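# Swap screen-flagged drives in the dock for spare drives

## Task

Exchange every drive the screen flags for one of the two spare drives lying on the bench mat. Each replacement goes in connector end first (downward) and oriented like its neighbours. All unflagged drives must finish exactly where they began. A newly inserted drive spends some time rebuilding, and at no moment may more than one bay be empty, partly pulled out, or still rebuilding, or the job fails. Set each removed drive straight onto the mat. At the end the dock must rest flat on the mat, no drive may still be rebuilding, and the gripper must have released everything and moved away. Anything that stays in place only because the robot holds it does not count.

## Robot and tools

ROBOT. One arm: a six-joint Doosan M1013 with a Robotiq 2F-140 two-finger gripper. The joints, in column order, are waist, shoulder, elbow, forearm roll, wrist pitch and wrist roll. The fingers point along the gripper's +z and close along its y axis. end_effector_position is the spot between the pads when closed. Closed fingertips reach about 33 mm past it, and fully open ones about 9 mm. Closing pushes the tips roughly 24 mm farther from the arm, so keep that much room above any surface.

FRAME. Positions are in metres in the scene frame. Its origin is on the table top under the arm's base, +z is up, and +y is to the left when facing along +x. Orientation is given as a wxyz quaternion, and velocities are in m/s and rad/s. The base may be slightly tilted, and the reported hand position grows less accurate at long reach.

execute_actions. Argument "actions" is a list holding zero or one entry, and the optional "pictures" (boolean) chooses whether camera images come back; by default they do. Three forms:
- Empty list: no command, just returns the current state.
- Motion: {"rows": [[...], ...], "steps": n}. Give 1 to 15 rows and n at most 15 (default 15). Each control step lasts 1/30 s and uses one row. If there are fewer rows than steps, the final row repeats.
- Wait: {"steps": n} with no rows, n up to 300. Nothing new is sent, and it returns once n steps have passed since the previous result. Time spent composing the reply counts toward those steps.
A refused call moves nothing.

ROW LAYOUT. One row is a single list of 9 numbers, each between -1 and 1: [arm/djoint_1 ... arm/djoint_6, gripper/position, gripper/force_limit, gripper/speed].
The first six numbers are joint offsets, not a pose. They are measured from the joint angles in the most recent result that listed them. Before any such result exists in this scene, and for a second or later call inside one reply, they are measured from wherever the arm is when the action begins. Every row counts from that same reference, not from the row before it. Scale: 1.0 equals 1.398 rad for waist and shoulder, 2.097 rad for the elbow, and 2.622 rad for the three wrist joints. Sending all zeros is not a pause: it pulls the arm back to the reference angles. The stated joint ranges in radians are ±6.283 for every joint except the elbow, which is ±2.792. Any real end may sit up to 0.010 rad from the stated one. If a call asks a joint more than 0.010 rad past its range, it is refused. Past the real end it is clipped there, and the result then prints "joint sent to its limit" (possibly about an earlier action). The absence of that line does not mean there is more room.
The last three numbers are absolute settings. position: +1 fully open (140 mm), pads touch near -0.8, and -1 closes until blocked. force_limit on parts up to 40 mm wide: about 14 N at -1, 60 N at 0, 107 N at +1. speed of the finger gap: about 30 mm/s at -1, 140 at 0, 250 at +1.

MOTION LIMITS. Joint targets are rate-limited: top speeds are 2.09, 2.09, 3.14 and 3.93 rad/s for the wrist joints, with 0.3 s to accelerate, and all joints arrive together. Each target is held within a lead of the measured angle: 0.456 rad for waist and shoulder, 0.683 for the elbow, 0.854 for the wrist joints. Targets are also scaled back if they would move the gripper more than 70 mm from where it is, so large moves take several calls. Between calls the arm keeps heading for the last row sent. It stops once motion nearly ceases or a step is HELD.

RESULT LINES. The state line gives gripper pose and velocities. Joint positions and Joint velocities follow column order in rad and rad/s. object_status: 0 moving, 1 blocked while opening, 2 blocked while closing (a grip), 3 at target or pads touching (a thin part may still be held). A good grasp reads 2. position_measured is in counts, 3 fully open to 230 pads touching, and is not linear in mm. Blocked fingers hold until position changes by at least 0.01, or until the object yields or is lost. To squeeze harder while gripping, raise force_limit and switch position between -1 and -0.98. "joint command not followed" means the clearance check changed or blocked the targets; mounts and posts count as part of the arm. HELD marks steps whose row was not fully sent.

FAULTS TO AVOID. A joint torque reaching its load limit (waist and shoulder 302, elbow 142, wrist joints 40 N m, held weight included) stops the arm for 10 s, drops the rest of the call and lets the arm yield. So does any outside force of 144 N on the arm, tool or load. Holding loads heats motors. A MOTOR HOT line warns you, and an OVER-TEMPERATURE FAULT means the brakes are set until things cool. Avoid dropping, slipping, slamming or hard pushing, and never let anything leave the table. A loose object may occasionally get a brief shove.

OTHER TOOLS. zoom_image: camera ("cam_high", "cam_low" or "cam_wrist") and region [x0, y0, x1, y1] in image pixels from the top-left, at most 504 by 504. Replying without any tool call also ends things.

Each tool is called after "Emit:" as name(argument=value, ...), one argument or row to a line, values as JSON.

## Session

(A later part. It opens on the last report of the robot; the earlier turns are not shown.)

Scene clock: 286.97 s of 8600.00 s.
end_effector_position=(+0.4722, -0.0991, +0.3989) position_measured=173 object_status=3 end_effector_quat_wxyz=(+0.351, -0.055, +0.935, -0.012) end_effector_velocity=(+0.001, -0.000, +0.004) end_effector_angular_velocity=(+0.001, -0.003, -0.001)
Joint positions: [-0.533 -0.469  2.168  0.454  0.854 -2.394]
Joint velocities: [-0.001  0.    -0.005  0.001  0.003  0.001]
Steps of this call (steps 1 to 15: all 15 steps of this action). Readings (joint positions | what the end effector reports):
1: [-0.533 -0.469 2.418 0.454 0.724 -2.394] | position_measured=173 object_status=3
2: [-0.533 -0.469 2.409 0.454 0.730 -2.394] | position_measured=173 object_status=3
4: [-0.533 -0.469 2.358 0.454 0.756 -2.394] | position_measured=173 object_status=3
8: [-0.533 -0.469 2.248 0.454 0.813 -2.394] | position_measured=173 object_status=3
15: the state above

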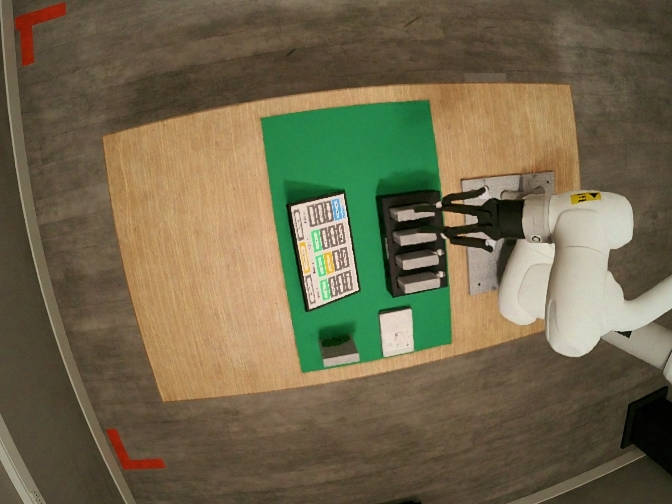

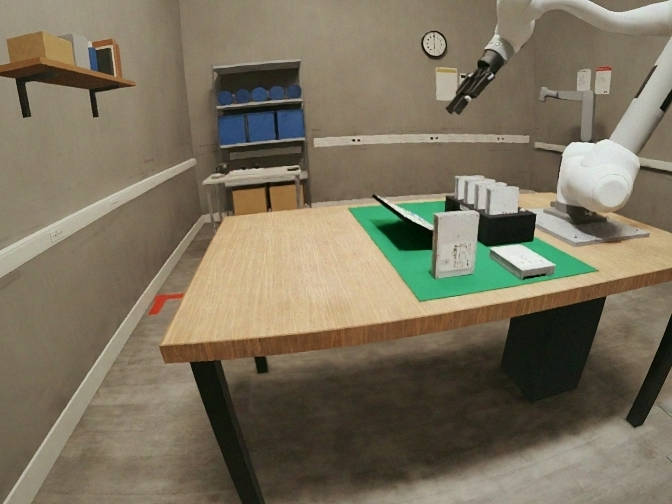

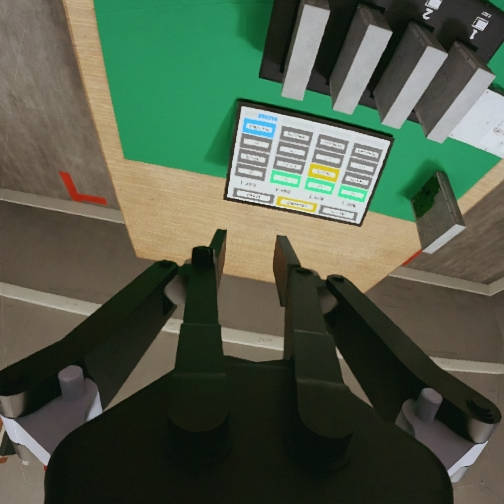

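Emit:
execute_actions(
  actions=[
    {"rows":[[0.674,0.2,-0.089,-0.173,0.12,-0.127,1,0,0]],"steps":15},
  ],
  pictures=false,
)

Emit:
execute_actions(
  actions=[
    {"steps":45},
  ],
  pictures=false,
)

Emit:
execute_actions(
  actions=[
    {"rows":[[0,0.245,0,0,-0.062,0,1,0,0]],"steps":15},
  ],
  pictures=false,
)

Emit:
execute_actions(
  actions=[
    {"steps":25},
  ],
)

Scene clock: 292.17 s of 8600.00 s.
end_effector_position=(+0.4824, +0.0522, +0.3440) position_measured=69 object_status=0 end_effector_quat_wxyz=(+0.164, -0.458, +0.873, -0.024) end_effector_velocity=(-0.041, +0.418, -0.051) end_effector_angular_velocity=(-0.438, +0.321, +1.446)
Joint positions: [-0.069 -0.273  2.037  0.136  1.075 -2.627]
Joint velocities: [ 1.079  0.234 -0.155 -0.377  0.262 -0.276]
Steps of this call (steps 1 to 15: the robot went on to your last target; steps 16 to 141: nothing new was sent; steps 142 to 156: all 15 steps of this action). Readings (joint positions | what the end effector reports):
142: [-0.532 -0.468 2.167 0.453 0.855 -2.394] | position_measured=173 object_status=0
143: [-0.526 -0.465 2.164 0.447 0.860 -2.399] | position_measured=167 object_status=0
145: [-0.490 -0.443 2.150 0.412 0.884 -2.425] | position_measured=152 object_status=0
149: [-0.340 -0.360 2.095 0.277 0.977 -2.524] | position_measured=122 object_status=0
156: the state above

Scene clock: 293.67 s of 8600.00 s.
end_effector_position=(+0.4269, +0.2365, +0.3284) position_measured=3 object_status=3 end_effector_quat_wxyz=(-0.087, +0.711, -0.697, +0.032) end_effector_velocity=(+0.000, -0.000, +0.000) end_effector_angular_velocity=(-0.000, +0.000, -0.000)
Joint positions: [ 0.41  -0.189  1.981  0.001  1.169 -2.727]
Joint velocities: [-0.  0. -0.  0.  0. -0.]
Steps of this call (steps 1 to 30: the robot went on to your last target; steps 31 to 45: nothing new was sent). Readings (joint positions | what the end effector reports):
1: [-0.033 -0.265 2.032 0.124 1.083 -2.636] | position_measured=61 object_status=0
2: [0.003 -0.259 2.027 0.113 1.091 -2.644] | position_measured=54 object_status=0
4: [0.074 -0.246 2.019 0.093 1.105 -2.659] | position_measured=38 object_status=0
8: [0.215 -0.222 2.003 0.055 1.132 -2.687] | position_measured=8 object_status=0
45: the state above
The arm was judged still, so your last target was given up. Only a new action makes it travel on or press farther. Fingers that are still opening or closing keep moving.

Scene clock: 294.17 s of 8600.00 s.
end_effector_position=(+0.4976, +0.2693, +0.1581) position_measured=3 object_status=3 end_effector_quat_wxyz=(-0.006, +0.714, -0.700, +0.002) end_effector_velocity=(+0.049, +0.022, -0.206) end_effector_angular_velocity=(-0.082, +0.176, -0.000)
Joint positions: [ 0.41   0.141  1.981  0.001  1.013 -2.727]
Joint velocities: [-0.001  0.365  0.001 -0.001 -0.172 -0.001]
Steps of this call (steps 1 to 15: all 15 steps of this action). Readings (joint positions | what the end effector reports):
1: [0.410 -0.189 1.981 0.001 1.169 -2.727] | position_measured=3 object_status=3
2: [0.410 -0.183 1.981 0.001 1.166 -2.727] | position_measured=3 object_status=3
4: [0.410 -0.147 1.981 0.001 1.149 -2.727] | position_measured=3 object_status=3
8: [0.410 -0.032 1.981 0.001 1.094 -2.727] | position_measured=3 object_status=3
15: the state above

Scene clock: 295.00 s of 8600.00 s.
end_effector_position=(+0.4993, +0.2701, +0.1511) position_measured=3 object_status=3 end_effector_quat_wxyz=(-0.003, +0.714, -0.700, +0.001) end_effector_velocity=(+0.001, +0.001, +0.001) end_effector_angular_velocity=(+0.000, -0.002, +0.002)
Joint positions: [ 0.41   0.153  1.981  0.001  1.006 -2.727]
Joint velocities: [ 0.001  0.    -0.002 -0.001 -0.    -0.   ]
Steps of this call (steps 1 to 25: the robot went on to your last target). Readings (joint positions | what the end effector reports):
1: [0.410 0.150 1.981 0.001 1.008 -2.727] | position_measured=3 object_status=3
2: [0.410 0.152 1.981 0.001 1.007 -2.727] | position_measured=3 object_status=3
4: [0.410 0.153 1.981 0.001 1.007 -2.727] | position_measured=3 object_status=3
8: [0.410 0.153 1.981 0.001 1.006 -2.727] | position_measured=3 object_status=3
25: the state above

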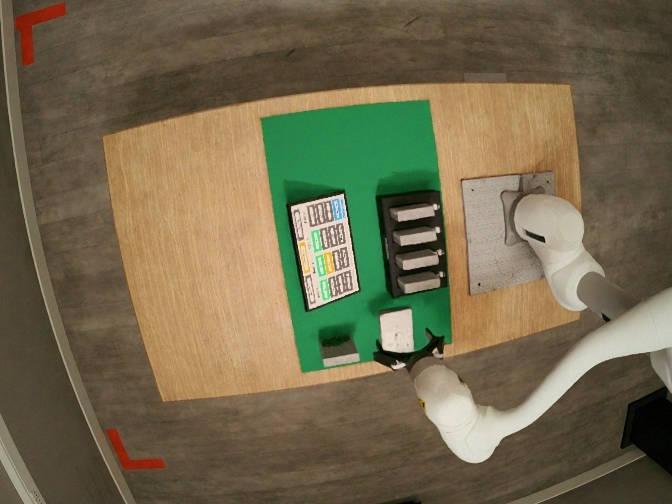

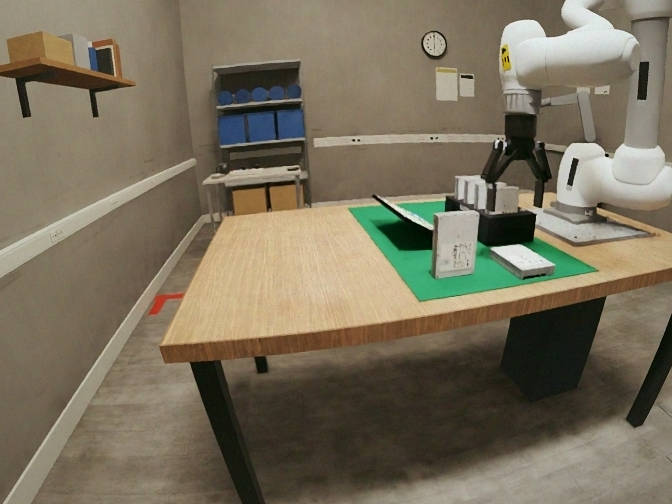

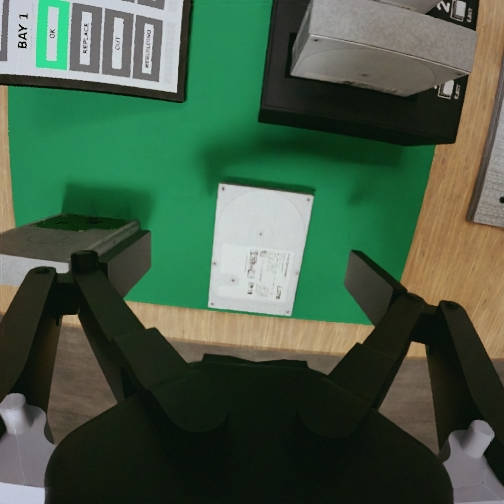

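Emit:
execute_actions(
  actions=[
    {"rows":[[0,0.07,0.037,0,-0.0665,0,1,0,0]],"steps":15},
  ],
)

Scene clock: 298.37 s of 8600.00 s.
end_effector_position=(+0.4995, +0.2701, +0.0611) position_measured=3 object_status=3 end_effector_quat_wxyz=(-0.002, +0.714, -0.700, +0.001) end_effector_velocity=(+0.001, -0.000, -0.000) end_effector_angular_velocity=(+0.000, +0.000, -0.001)
Joint positions: [ 0.41   0.251  2.059  0.001  0.832 -2.727]
Joint velocities: [-0.001  0.001 -0.001  0.001 -0.    -0.   ]
Steps of this call (steps 1 to 15: the robot went on to your last target; steps 16 to 86: nothing new was sent; steps 87 to 101: all 15 steps of this action). Readings (joint positions | what the end effector reports):
87: [0.410 0.154 1.981 0.001 1.005 -2.727] | position_measured=3 object_status=3
88: [0.410 0.160 1.986 0.001 0.993 -2.727] | position_measured=3 object_status=3
90: [0.410 0.195 2.014 0.001 0.932 -2.727] | position_measured=3 object_status=3
94: [0.410 0.250 2.058 0.001 0.836 -2.727] | position_measured=3 object_status=3
101: the state above

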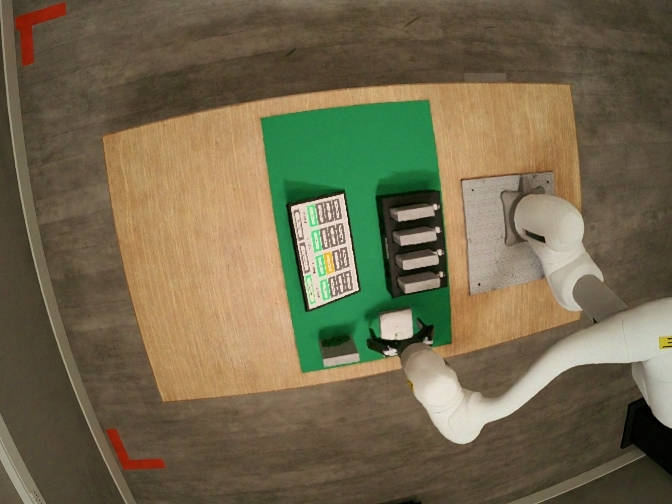

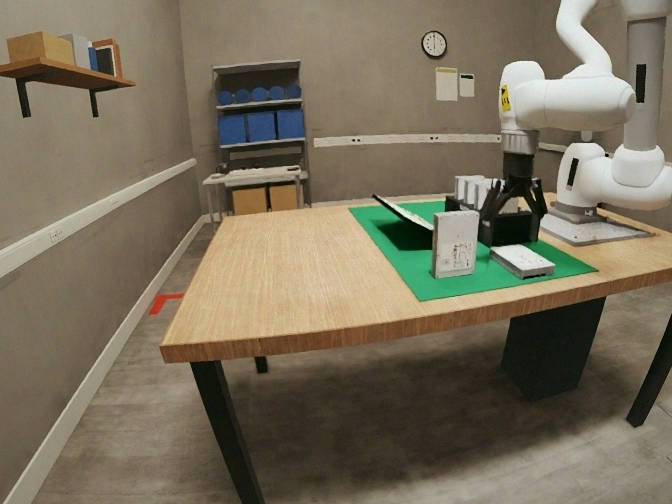

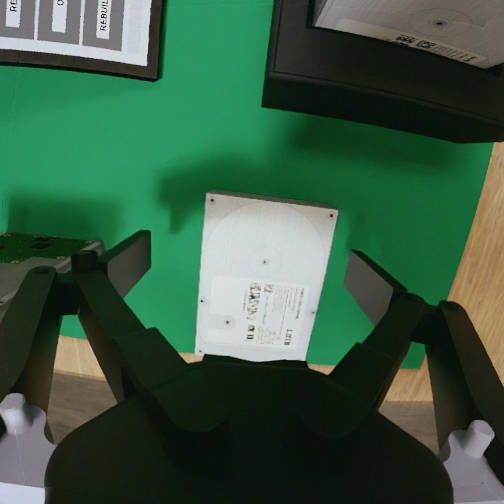

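Emit:
execute_actions(
  actions=[
    {"rows":[[0.004,0,0.008,0,-0.006,0.002,1,0,0],[0.004,0,0.008,0,-0.006,0.002,1,0,0],[0.004,0,0.008,0,-0.006,0.002,1,0,0],[0.004,0.0222,0.0166,0,-0.0257,0.002,1,0,0]],"steps":15},
  ],
)

Emit:
execute_actions(
  actions=[
    {"rows":[[0,0,0,0,0,0,-1,0,-0.5]],"steps":15},
  ],
  pictures=false,
)

Emit:
execute_actions(
  actions=[
    {"steps":15},
  ],
)

Scene clock: 305.50 s of 8600.00 s.
end_effector_position=(+0.4922, +0.2701, +0.0297) position_measured=3 object_status=3 end_effector_quat_wxyz=(-0.003, +0.714, -0.700, +0.001) end_effector_velocity=(-0.001, -0.001, -0.001) end_effector_angular_velocity=(-0.000, +0.002, -0.001)
Joint positions: [ 0.415  0.282  2.094  0.001  0.765 -2.722]
Joint velocities: [-0.     0.     0.001  0.001  0.    -0.   ]
Steps of this call (steps 1 to 15: the robot went on to your last target; steps 16 to 199: nothing new was sent; steps 200 to 214: all 15 steps of this action). Readings (joint positions | what the end effector reports):
200: [0.410 0.251 2.060 0.001 0.831 -2.727] | position_measured=3 object_status=3
201: [0.412 0.251 2.066 0.001 0.825 -2.725] | position_measured=3 object_status=3
203: [0.415 0.252 2.075 0.001 0.816 -2.722] | position_measured=3 object_status=3
207: [0.415 0.281 2.093 0.001 0.767 -2.722] | position_measured=3 object_status=3
214: the state above

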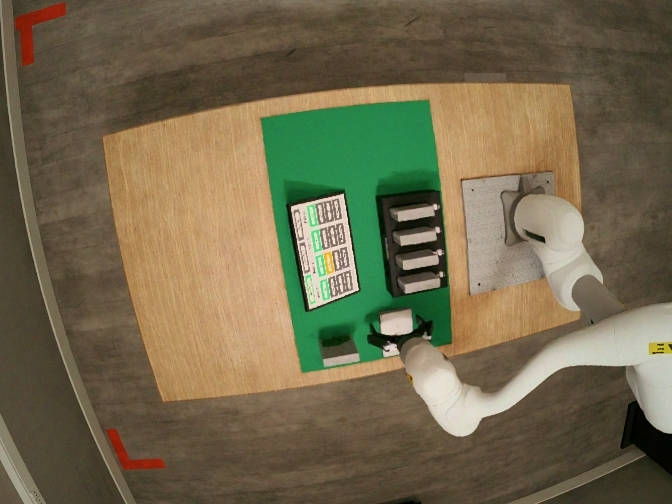

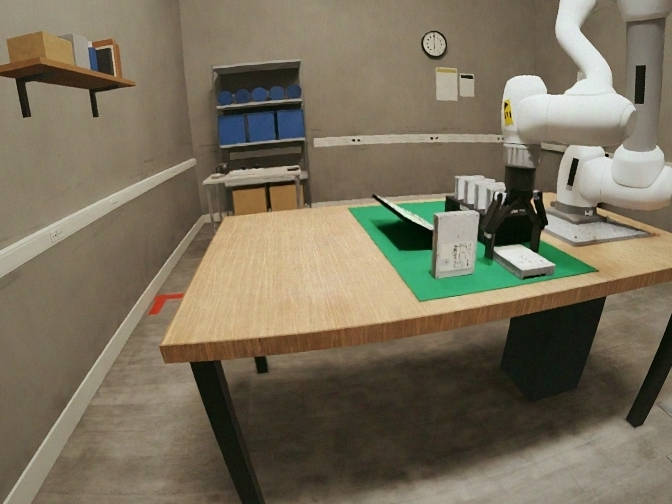

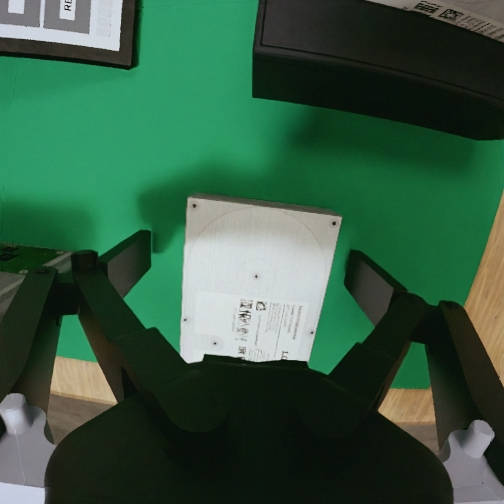

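Scene clock: 306.00 s of 8600.00 s.
end_effector_position=(+0.4921, +0.2701, +0.0296) position_measured=66 object_status=0 end_effector_quat_wxyz=(-0.003, +0.714, -0.700, +0.001) end_effector_velocity=(-0.001, -0.001, -0.001) end_effector_angular_velocity=(-0.001, +0.001, -0.001)
Joint positions: [ 0.415  0.282  2.094  0.001  0.765 -2.722]
Joint velocities: [-0.001 -0.     0.002 -0.     0.     0.001]
Steps of this call (steps 1 to 15: all 15 steps of this action). Readings (joint positions | what the end effector reports):
1: [0.415 0.282 2.094 0.001 0.765 -2.722] | position_measured=3 object_status=0
2: [0.415 0.282 2.094 0.001 0.765 -2.722] | position_measured=6 object_status=0
4: [0.415 0.282 2.094 0.001 0.765 -2.722] | position_measured=16 object_status=0
8: [0.415 0.282 2.094 0.001 0.765 -2.722] | position_measured=34 object_status=0
15: the state above

Scene clock: 306.50 s of 8600.00 s.
end_effector_position=(+0.4921, +0.2701, +0.0297) position_measured=77 object_status=2 end_effector_quat_wxyz=(-0.003, +0.714, -0.700, +0.001) end_effector_velocity=(-0.001, +0.000, -0.000) end_effector_angular_velocity=(-0.000, +0.001, +0.001)
Joint positions: [ 0.415  0.282  2.094  0.001  0.765 -2.722]
Joint velocities: [ 0.001 -0.     0.001  0.    -0.    -0.   ]
Steps of this call (steps 1 to 15: the robot went on to your last target). Readings (joint positions | what the end effector reports):
1: [0.415 0.282 2.094 0.001 0.765 -2.722] | position_measured=71 object_status=0
2: [0.415 0.282 2.094 0.001 0.765 -2.722] | position_measured=75 object_status=0
4: [0.415 0.282 2.094 0.001 0.765 -2.722] | position_measured=77 object_status=0
8: [0.415 0.282 2.094 0.001 0.765 -2.722] | position_measured=77 object_status=2
15: the state above
The arm was judged still, so your last target was given up. Only a new action makes it travel on or press farther. Fingers that are still opening or closing keep moving.

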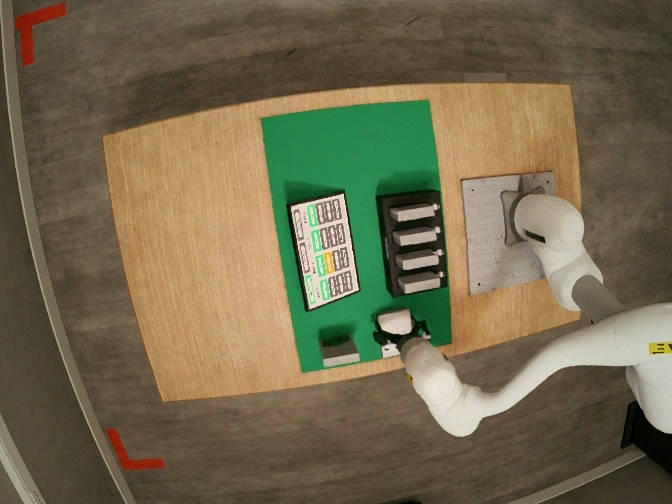

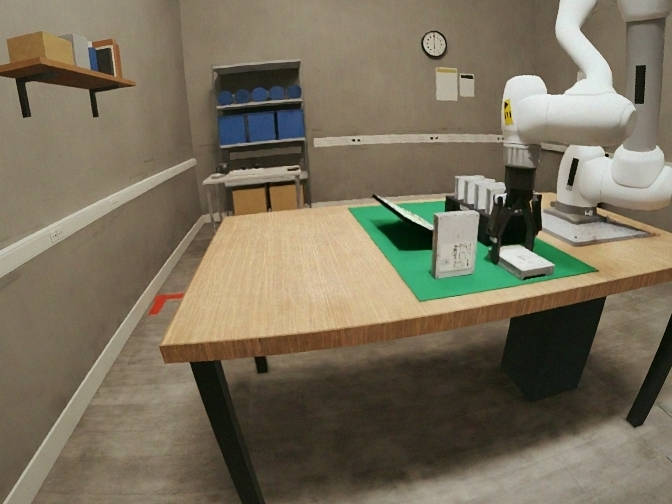

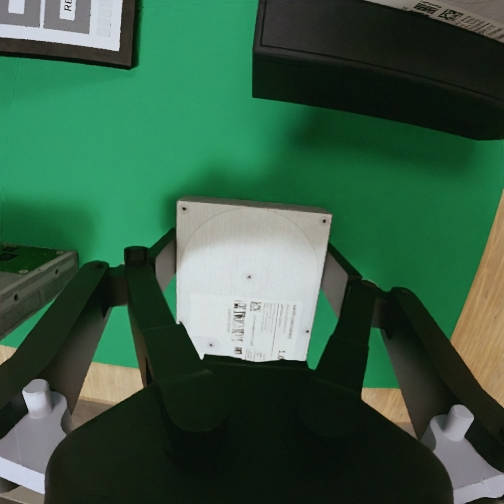

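Emit:
execute_actions(
  actions=[
    {"rows":[[0,-0.01,-0.004,0,0.0085,0,-1,0,-0.5],[0,-0.01,-0.004,0,0.0085,0,-1,0,-0.5],[0,-0.01,-0.004,0,0.0085,0,-1,0,-0.5],[0,-0.01,-0.004,0,0.0085,0,-1,0,-0.5],[0,-0.01,-0.004,0,0.0085,0,-1,0,-0.5],[0.02,-0.01,-0.004,0,0.0085,0.61,-1,0,-0.5]],"steps":15},
  ],
  pictures=false,
)

Emit:
execute_actions(
  actions=[
    {"steps":30},
  ],
  pictures=false,
)

Emit:
execute_actions(
  actions=[
    {"rows":[[0,0.0098,0.004,0,-0.0085,0,-1,0,-0.5]],"steps":12},
  ],
)

Emit:
execute_actions(
  actions=[
    {"rows":[[0,0,0,0,0,0,1,0,0]],"steps":12},
  ],
  pictures=false,
)

Emit:
execute_actions(
  actions=[
    {"rows":[[0,-0.16,-0.1,0,0.165,0,1,0,0]],"steps":15},
  ],
)

Scene clock: 316.37 s of 8600.00 s.
end_effector_position=(+0.4877, +0.2791, +0.0408) position_measured=77 object_status=2 end_effector_quat_wxyz=(+0.003, -0.472, +0.882, +0.000) end_effector_velocity=(-0.018, +0.035, +0.001) end_effector_angular_velocity=(+0.022, +0.011, -3.679)
Joint positions: [ 0.433  0.268  2.085  0.001  0.787 -2.096]
Joint velocities: [ 0.07  -0.    -0.002  0.001  0.     3.748]
Steps of this call (steps 1 to 281: nothing new was sent; steps 282 to 296: all 15 steps of this action). Readings (joint positions | what the end effector reports):
282: [0.415 0.282 2.093 0.001 0.766 -2.722] | position_measured=77 object_status=2
283: [0.415 0.277 2.091 0.001 0.773 -2.722] | position_measured=77 object_status=2
285: [0.415 0.269 2.086 0.001 0.785 -2.722] | position_measured=77 object_status=2
289: [0.416 0.268 2.085 0.001 0.787 -2.682] | position_measured=77 object_status=2
296: the state above

Scene clock: 317.37 s of 8600.00 s.
end_effector_position=(+0.4849, +0.2840, +0.0408) position_measured=77 object_status=2 end_effector_quat_wxyz=(+0.003, -0.010, +1.000, +0.002) end_effector_velocity=(+0.000, -0.000, -0.000) end_effector_angular_velocity=(-0.000, +0.000, -0.001)
Joint positions: [ 0.443  0.268  2.085  0.001  0.787 -1.122]
Joint velocities: [-0.001 -0.     0.    -0.    -0.     0.   ]
Steps of this call (steps 1 to 30: the robot went on to your last target). Readings (joint positions | what the end effector reports):
1: [0.435 0.268 2.085 0.001 0.787 -1.970] | position_measured=77 object_status=2
2: [0.437 0.268 2.085 0.001 0.787 -1.845] | position_measured=77 object_status=2
4: [0.439 0.268 2.085 0.001 0.787 -1.603] | position_measured=77 object_status=2
8: [0.443 0.268 2.085 0.001 0.787 -1.252] | position_measured=77 object_status=2
30: the state above
The arm was judged still, so your last target was given up. Only a new action makes it travel on or press farther. Fingers that are still opening or closing keep moving.

Scene clock: 317.77 s of 8600.00 s.
end_effector_position=(+0.4845, +0.2839, +0.0299) position_measured=77 object_status=2 end_effector_quat_wxyz=(+0.003, -0.010, +1.000, +0.002) end_effector_velocity=(-0.000, -0.000, -0.001) end_effector_angular_velocity=(-0.001, +0.001, +0.000)
Joint positions: [ 0.443  0.282  2.094  0.001  0.765 -1.122]
Joint velocities: [-0.     0.001  0.001 -0.001 -0.    -0.   ]
Steps of this call (steps 1 to 12: all 12 steps of this action). Readings (joint positions | what the end effector reports):
1: [0.443 0.268 2.085 0.001 0.786 -1.122] | position_measured=77 object_status=2
2: [0.443 0.273 2.088 0.001 0.778 -1.122] | position_measured=77 object_status=2
4: [0.443 0.281 2.093 0.001 0.767 -1.122] | position_measured=77 object_status=2
8: [0.443 0.281 2.093 0.001 0.765 -1.122] | position_measured=77 object_status=2
12: the state above

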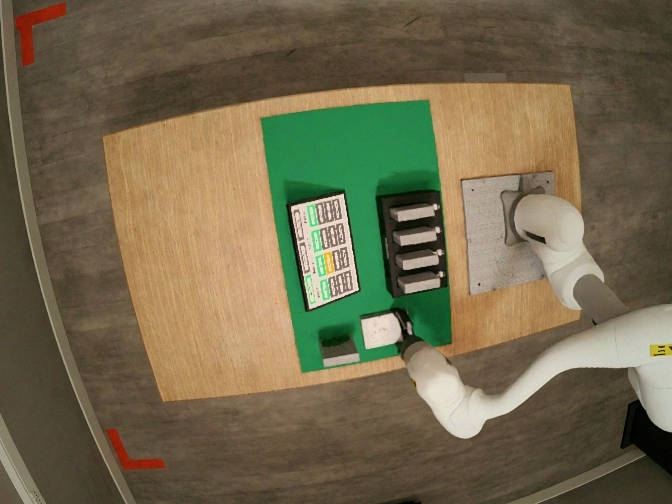

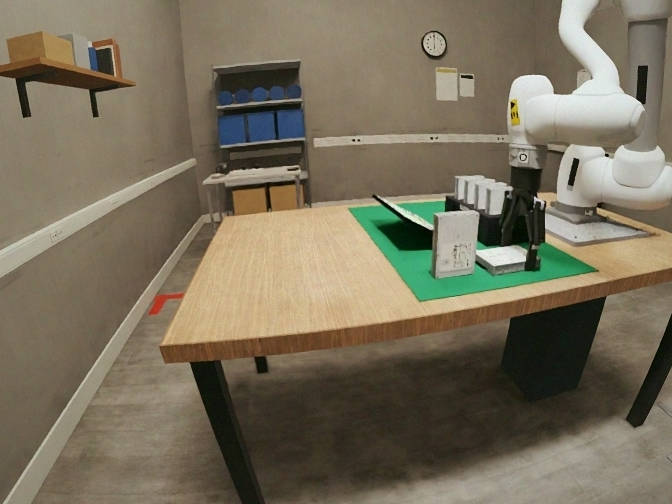

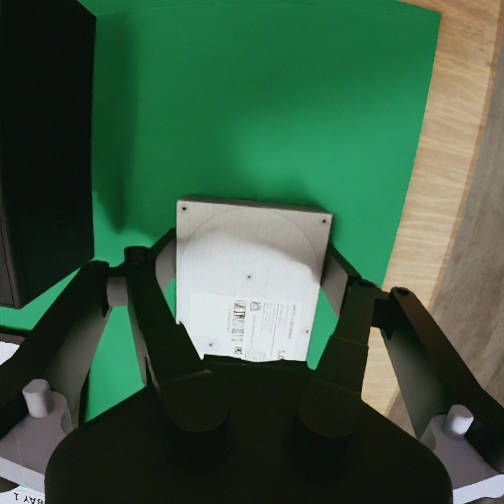

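Scene clock: 318.17 s of 8600.00 s.
end_effector_position=(+0.4844, +0.2838, +0.0298) position_measured=3 object_status=0 end_effector_quat_wxyz=(+0.003, -0.010, +1.000, +0.002) end_effector_velocity=(+0.000, -0.000, +0.000) end_effector_angular_velocity=(+0.001, -0.000, -0.002)
Joint positions: [ 0.443  0.282  2.094  0.001  0.765 -1.122]
Joint velocities: [-0.    -0.    -0.     0.001 -0.     0.001]
Steps of this call (steps 1 to 12: all 12 steps of this action). Readings (joint positions | what the end effector reports):
1: [0.443 0.282 2.094 0.001 0.765 -1.122] | position_measured=77 object_status=0
2: [0.443 0.282 2.094 0.001 0.764 -1.122] | position_measured=77 object_status=0
4: [0.443 0.282 2.094 0.001 0.764 -1.122] | position_measured=56 object_status=0
8: [0.443 0.282 2.094 0.001 0.765 -1.122] | position_measured=26 object_status=0
12: the state above

Scene clock: 318.67 s of 8600.00 s.
end_effector_position=(+0.4815, +0.2824, +0.2508) position_measured=3 object_status=3 end_effector_quat_wxyz=(+0.004, -0.010, +1.000, +0.002) end_effector_velocity=(-0.022, -0.011, +0.110) end_effector_angular_velocity=(-0.000, +0.000, +0.000)
Joint positions: [ 0.443  0.06   1.886  0.001  1.192 -1.122]
Joint velocities: [ 0.    -0.107 -0.098  0.     0.205 -0.   ]
Steps of this call (steps 1 to 15: all 15 steps of this action). Readings (joint positions | what the end effector reports):
1: [0.443 0.281 2.093 0.001 0.766 -1.122] | position_measured=3 object_status=0
2: [0.443 0.275 2.088 0.001 0.779 -1.122] | position_measured=3 object_status=0
4: [0.443 0.242 2.056 0.001 0.843 -1.122] | position_measured=3 object_status=0
8: [0.443 0.165 1.985 0.001 0.989 -1.122] | position_measured=3 object_status=3
15: the state above

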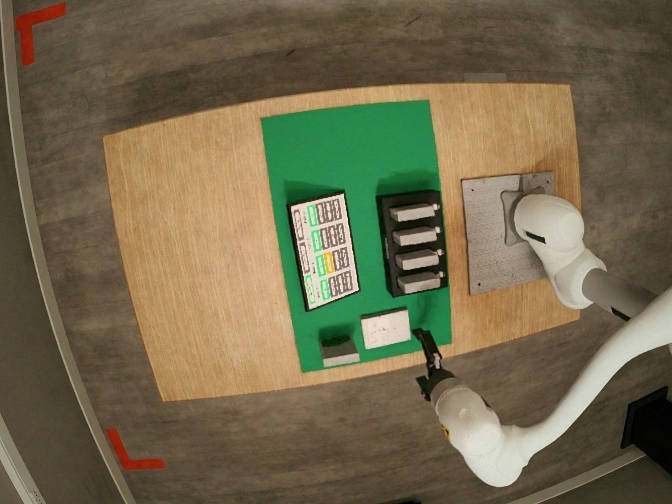

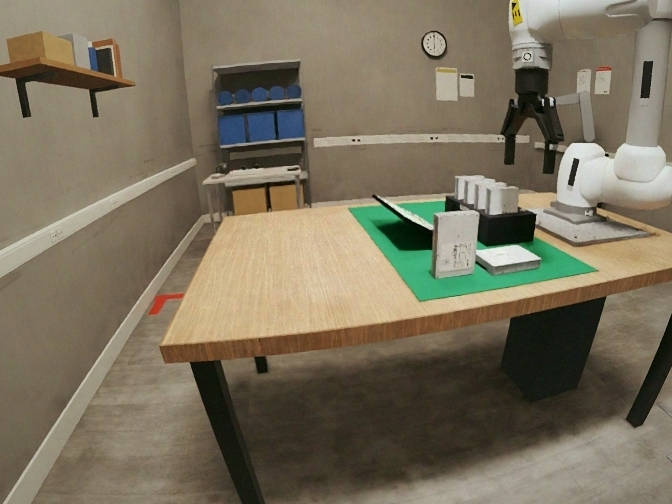

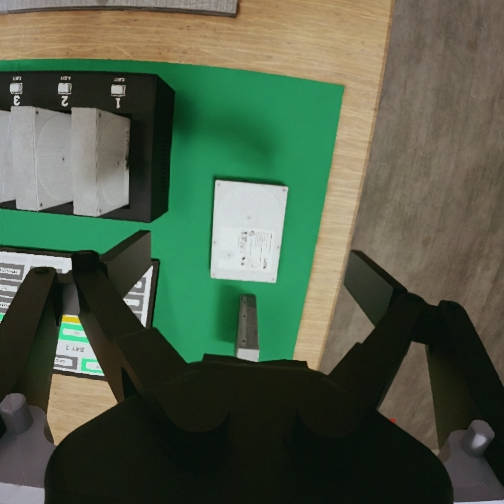

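Emit:
execute_actions(
  actions=[
    {"rows":[[-0.185,-0.108,0.128,-0.1123,-0.027,0.5526,1,0,0]],"steps":15},
  ],
  pictures=false,
)

Emit:
execute_actions(
  actions=[
    {"steps":25},
  ],
)

Emit:
execute_actions(
  actions=[
    {"rows":[[0,0.0645,0.0435,-0.0126,-0.0659,0.0245,1,0,0]],"steps":15},
  ],
)

Emit:
zoom_image(
  camera="cam_wrist",
  region=[60,150,260,330],
)

Scene clock: 328.87 s of 8600.00 s.
end_effector_position=(+0.4540, +0.1062, +0.2154) position_measured=3 object_status=3 end_effector_quat_wxyz=(+0.057, +0.449, +0.889, -0.073) end_effector_velocity=(-0.103, -0.339, -0.072) end_effector_angular_velocity=(-0.272, -0.537, -2.869)
Joint positions: [ 0.263 -0.046  2.073 -0.204  1.144 -0.261]
Joint velocities: [-0.372 -0.214  0.389 -0.422 -0.11   2.748]
Steps of this call (steps 1 to 15: the robot went on to your last target; steps 16 to 291: nothing new was sent; steps 292 to 306: all 15 steps of this action). Readings (joint positions | what the end effector reports):
292: [0.443 0.058 1.884 0.001 1.197 -1.121] | position_measured=3 object_status=3
293: [0.439 0.056 1.888 -0.003 1.197 -1.109] | position_measured=3 object_status=3
295: [0.419 0.044 1.909 -0.027 1.190 -1.042] | position_measured=3 object_status=3
299: [0.357 0.008 1.974 -0.097 1.172 -0.809] | position_measured=3 object_status=3
306: the state above

Scene clock: 329.70 s of 8600.00 s.
end_effector_position=(+0.4284, +0.0375, +0.2006) position_measured=3 object_status=3 end_effector_quat_wxyz=(+0.103, +0.695, +0.707, -0.081) end_effector_velocity=(-0.000, +0.001, +0.000) end_effector_angular_velocity=(+0.000, -0.000, +0.001)
Joint positions: [ 0.185 -0.091  2.155 -0.294  1.121  0.326]
Joint velocities: [ 0.003 -0.     0.     0.     0.     0.001]
Steps of this call (steps 1 to 25: the robot went on to your last target). Readings (joint positions | what the end effector reports):
1: [0.250 -0.053 2.086 -0.219 1.141 -0.166] | position_measured=3 object_status=3
2: [0.238 -0.060 2.099 -0.233 1.137 -0.072] | position_measured=3 object_status=3
4: [0.215 -0.074 2.123 -0.260 1.130 0.102] | position_measured=3 object_status=3
8: [0.187 -0.089 2.152 -0.290 1.122 0.305] | position_measured=3 object_status=3
25: the state above

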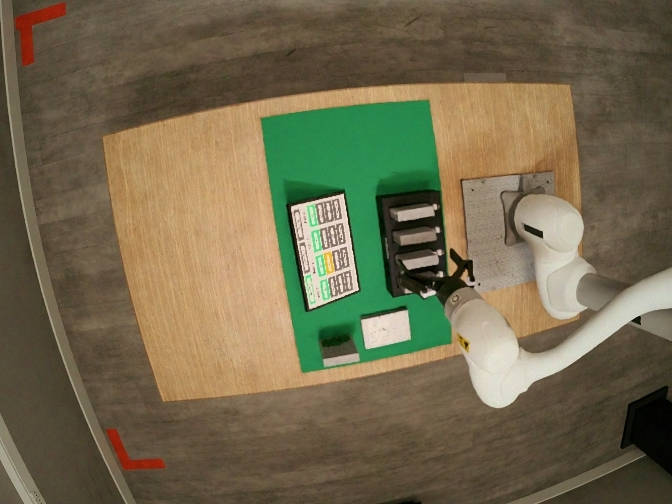

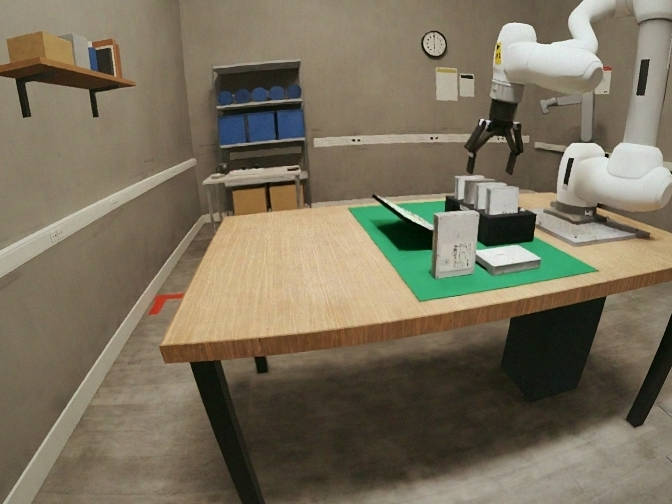

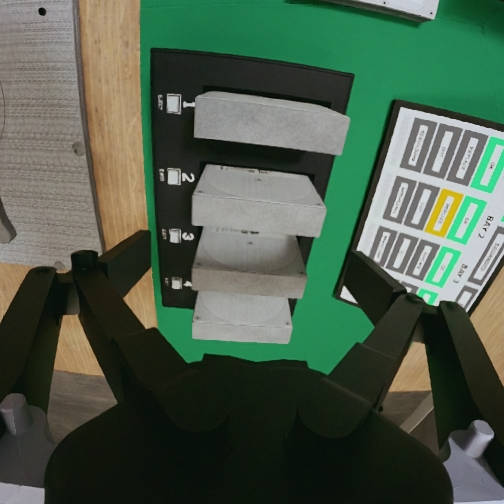

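Scene clock: 330.20 s of 8600.00 s.
end_effector_position=(+0.4288, +0.0377, +0.1187) position_measured=3 object_status=3 end_effector_quat_wxyz=(+0.104, +0.695, +0.707, -0.081) end_effector_velocity=(+0.000, +0.000, -0.000) end_effector_angular_velocity=(+0.000, +0.001, +0.001)
Joint positions: [ 0.185 -0.001  2.246 -0.327  0.948  0.391]
Joint velocities: [ 0.001  0.001 -0.     0.    -0.     0.   ]
Steps of this call (steps 1 to 15: all 15 steps of this action). Readings (joint positions | what the end effector reports):
1: [0.185 -0.090 2.155 -0.294 1.120 0.327] | position_measured=3 object_status=3
2: [0.185 -0.084 2.161 -0.296 1.107 0.331] | position_measured=3 object_status=3
4: [0.185 -0.050 2.196 -0.309 1.042 0.356] | position_measured=3 object_status=3
8: [0.185 -0.001 2.245 -0.326 0.951 0.390] | position_measured=3 object_status=3
15: the state above

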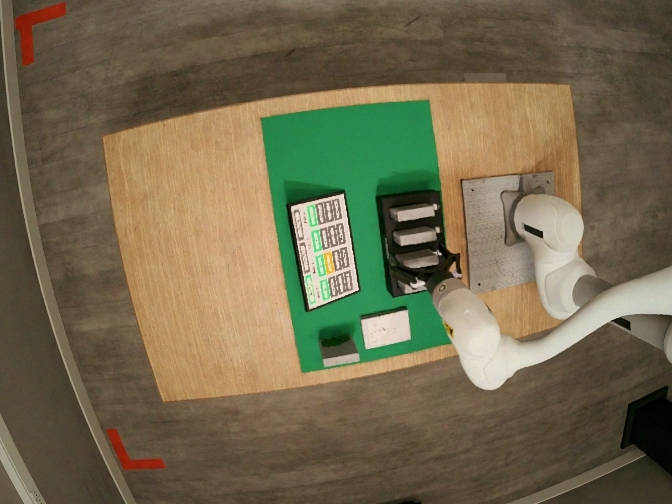

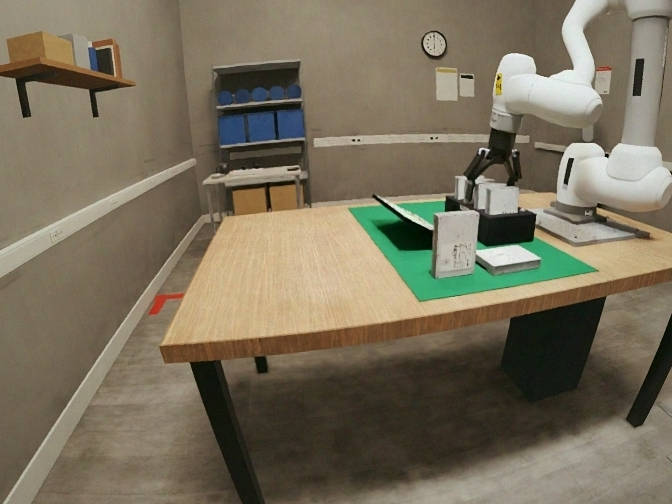

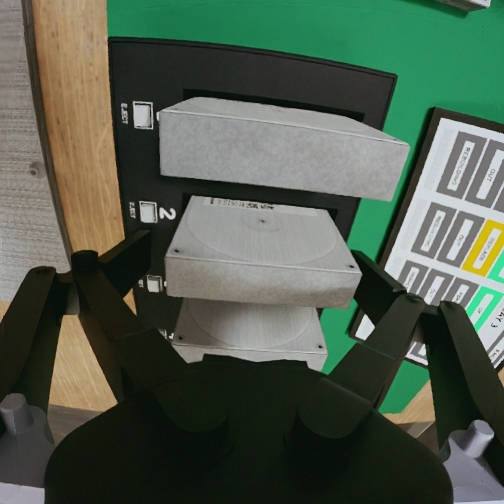

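Region (60, 150, 260, 330) of cam_wrist's 504x504 image, scaled by 2.520, with more detail than that image has; it fills the top 454 rows of this view, and the rest is white.

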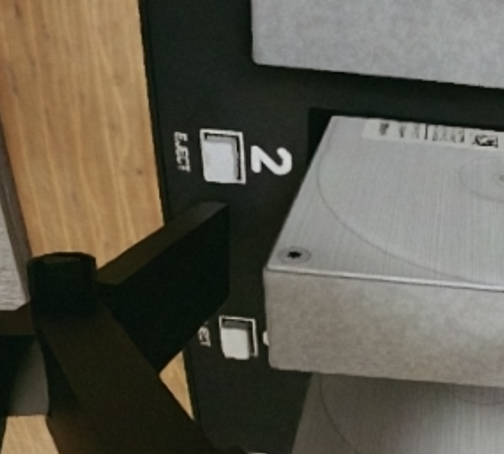

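Emit:
execute_actions(
  actions=[
    {"rows":[[0,0.0068,0.0038,-0.0014,-0.0066,0.0026,1,0,0]],"steps":10},
  ],
)

Emit:
zoom_image(
  camera="cam_wrist",
  region=[60,150,260,330],
)

Scene clock: 335.40 s of 8600.00 s.
end_effector_position=(+0.4288, +0.0379, +0.1111) position_measured=3 object_status=3 end_effector_quat_wxyz=(+0.104, +0.695, +0.707, -0.080) end_effector_velocity=(-0.000, -0.001, -0.000) end_effector_angular_velocity=(-0.000, +0.000, -0.002)
Joint positions: [ 0.185  0.009  2.254 -0.33   0.931  0.397]
Joint velocities: [-0.001  0.     0.001 -0.    -0.     0.001]
Steps of this call (steps 1 to 15: the robot went on to your last target; steps 16 to 146: nothing new was sent; steps 147 to 156: all 10 steps of this action). Readings (joint positions | what the end effector reports):
147: [0.185 0.000 2.246 -0.327 0.947 0.391] | position_measured=3 object_status=3
148: [0.185 0.004 2.249 -0.328 0.940 0.394] | position_measured=3 object_status=3
150: [0.185 0.008 2.253 -0.330 0.933 0.397] | position_measured=3 object_status=3
154: [0.185 0.009 2.254 -0.330 0.931 0.397] | position_measured=3 object_status=3
156: the state above

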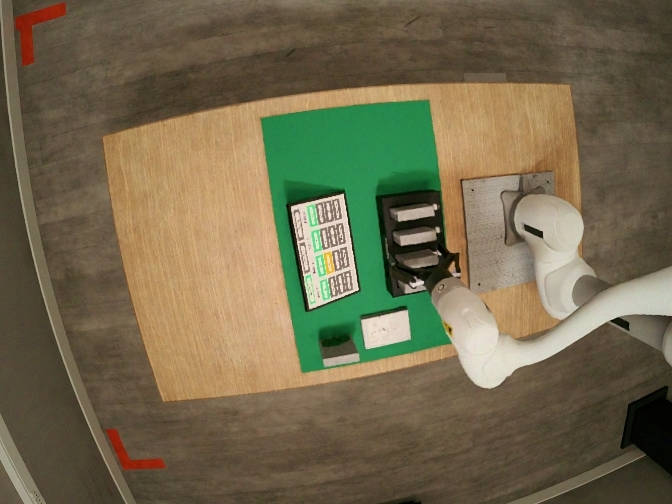

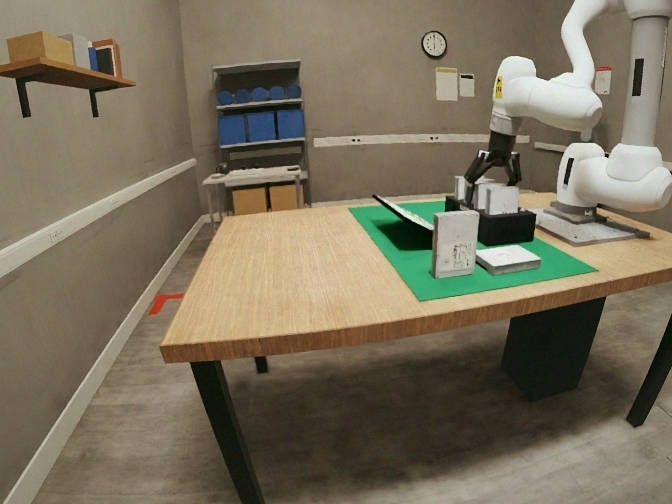

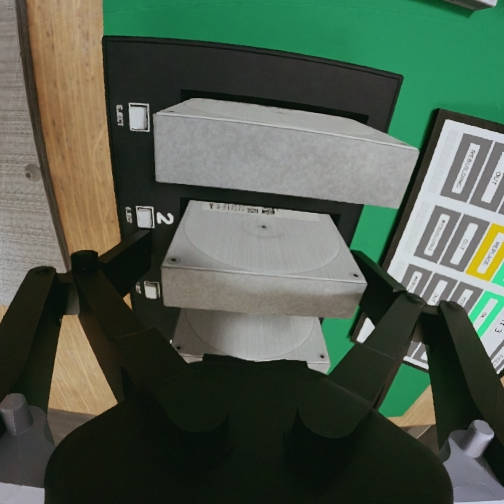

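Region (60, 150, 260, 330) of cam_wrist's 504x504 image, scaled by 2.520, with more detail than that image has; it fills the top 454 rows of this view, and the rest is white.

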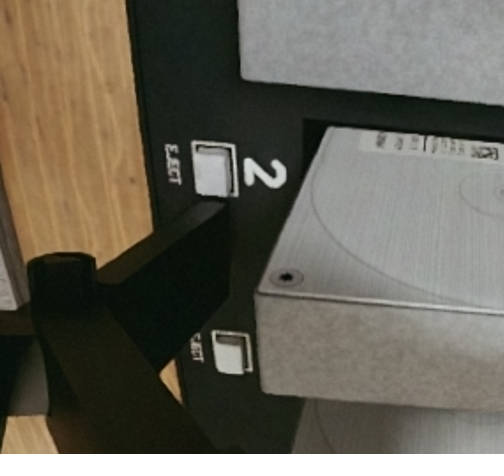

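Emit:
execute_actions(
  actions=[
    {"rows":[[0.005,0.004,0.0024,-0.0009,-0.004,0.004,1,0,0]],"steps":10},
  ],
  pictures=false,
)

Emit:
execute_actions(
  actions=[
    {"rows":[[0,0.0021,0.0011,-0.0004,-0.002,0.0008,1,0,0]],"steps":10},
  ],
)

Emit:
zoom_image(
  camera="cam_wrist",
  region=[60,150,260,330],
)

Scene clock: 341.80 s of 8600.00 s.
end_effector_position=(+0.4283, +0.0409, +0.1065) position_measured=3 object_status=3 end_effector_quat_wxyz=(+0.104, +0.695, +0.707, -0.079) end_effector_velocity=(-0.000, +0.001, -0.000) end_effector_angular_velocity=(-0.000, +0.001, +0.003)
Joint positions: [ 0.192  0.014  2.259 -0.333  0.921  0.408]
Joint velocities: [ 0.002  0.     0.    -0.    -0.    -0.001]
Steps of this call (steps 1 to 15: the robot went on to your last target; steps 16 to 182: nothing new was sent; steps 183 to 192: all 10 steps of this action). Readings (joint positions | what the end effector reports):
183: [0.185 0.009 2.254 -0.331 0.930 0.398] | position_measured=3 object_status=3
184: [0.188 0.012 2.256 -0.332 0.926 0.403] | position_measured=3 object_status=3
186: [0.191 0.014 2.259 -0.333 0.922 0.407] | position_measured=3 object_status=3
190: [0.192 0.014 2.259 -0.333 0.921 0.408] | position_measured=3 object_status=3
192: the state above

Scene clock: 342.13 s of 8600.00 s.
end_effector_position=(+0.4283, +0.0410, +0.1042) position_measured=3 object_status=3 end_effector_quat_wxyz=(+0.104, +0.695, +0.707, -0.079) end_effector_velocity=(-0.000, -0.001, -0.000) end_effector_angular_velocity=(-0.002, +0.001, +0.001)
Joint positions: [ 0.192  0.017  2.261 -0.334  0.915  0.41 ]
Joint velocities: [-0.001  0.001  0.001 -0.003  0.    -0.   ]
Steps of this call (steps 1 to 10: all 10 steps of this action). Readings (joint positions | what the end effector reports):
1: [0.192 0.015 2.259 -0.333 0.920 0.408] | position_measured=3 object_status=3
2: [0.192 0.016 2.260 -0.333 0.918 0.409] | position_measured=3 object_status=3
4: [0.192 0.017 2.261 -0.334 0.916 0.410] | position_measured=3 object_status=3
8: [0.192 0.017 2.261 -0.334 0.915 0.410] | position_measured=3 object_status=3
10: the state above

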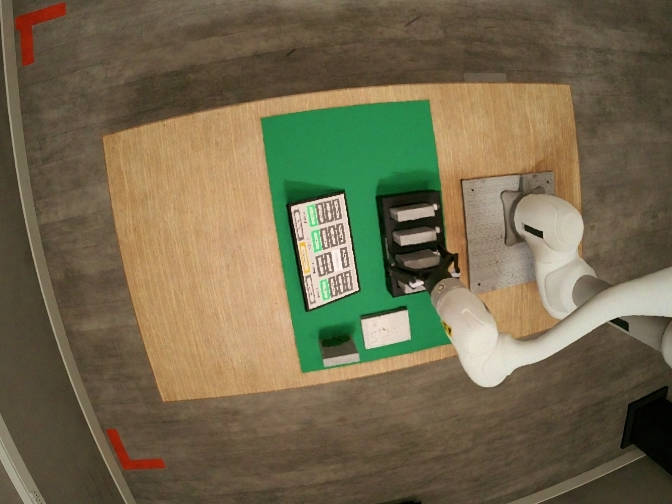

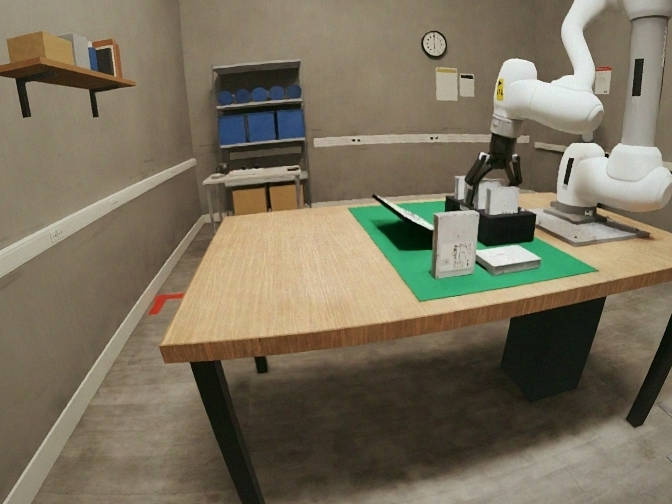

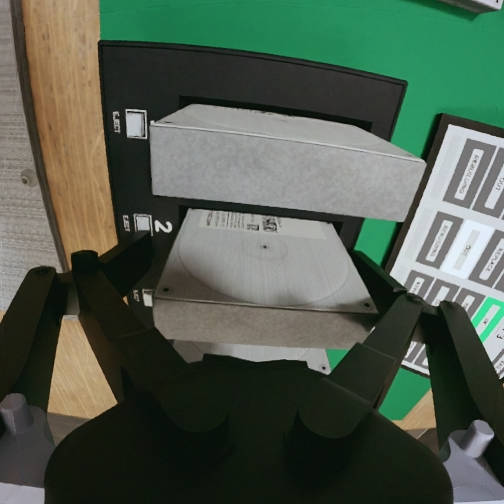

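Region (60, 150, 260, 330) of cam_wrist's 504x504 image, scaled by 2.520, with more detail than that image has; it fills the top 454 rows of this view, and the rest is white.

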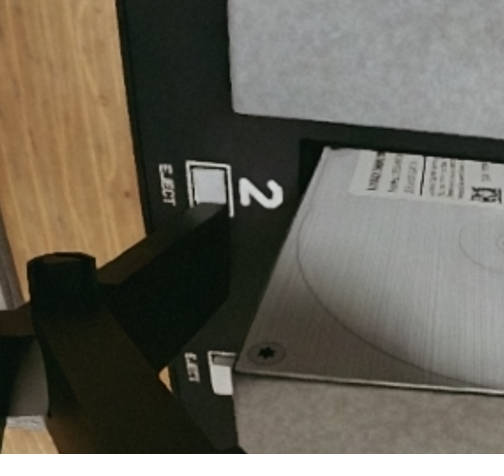

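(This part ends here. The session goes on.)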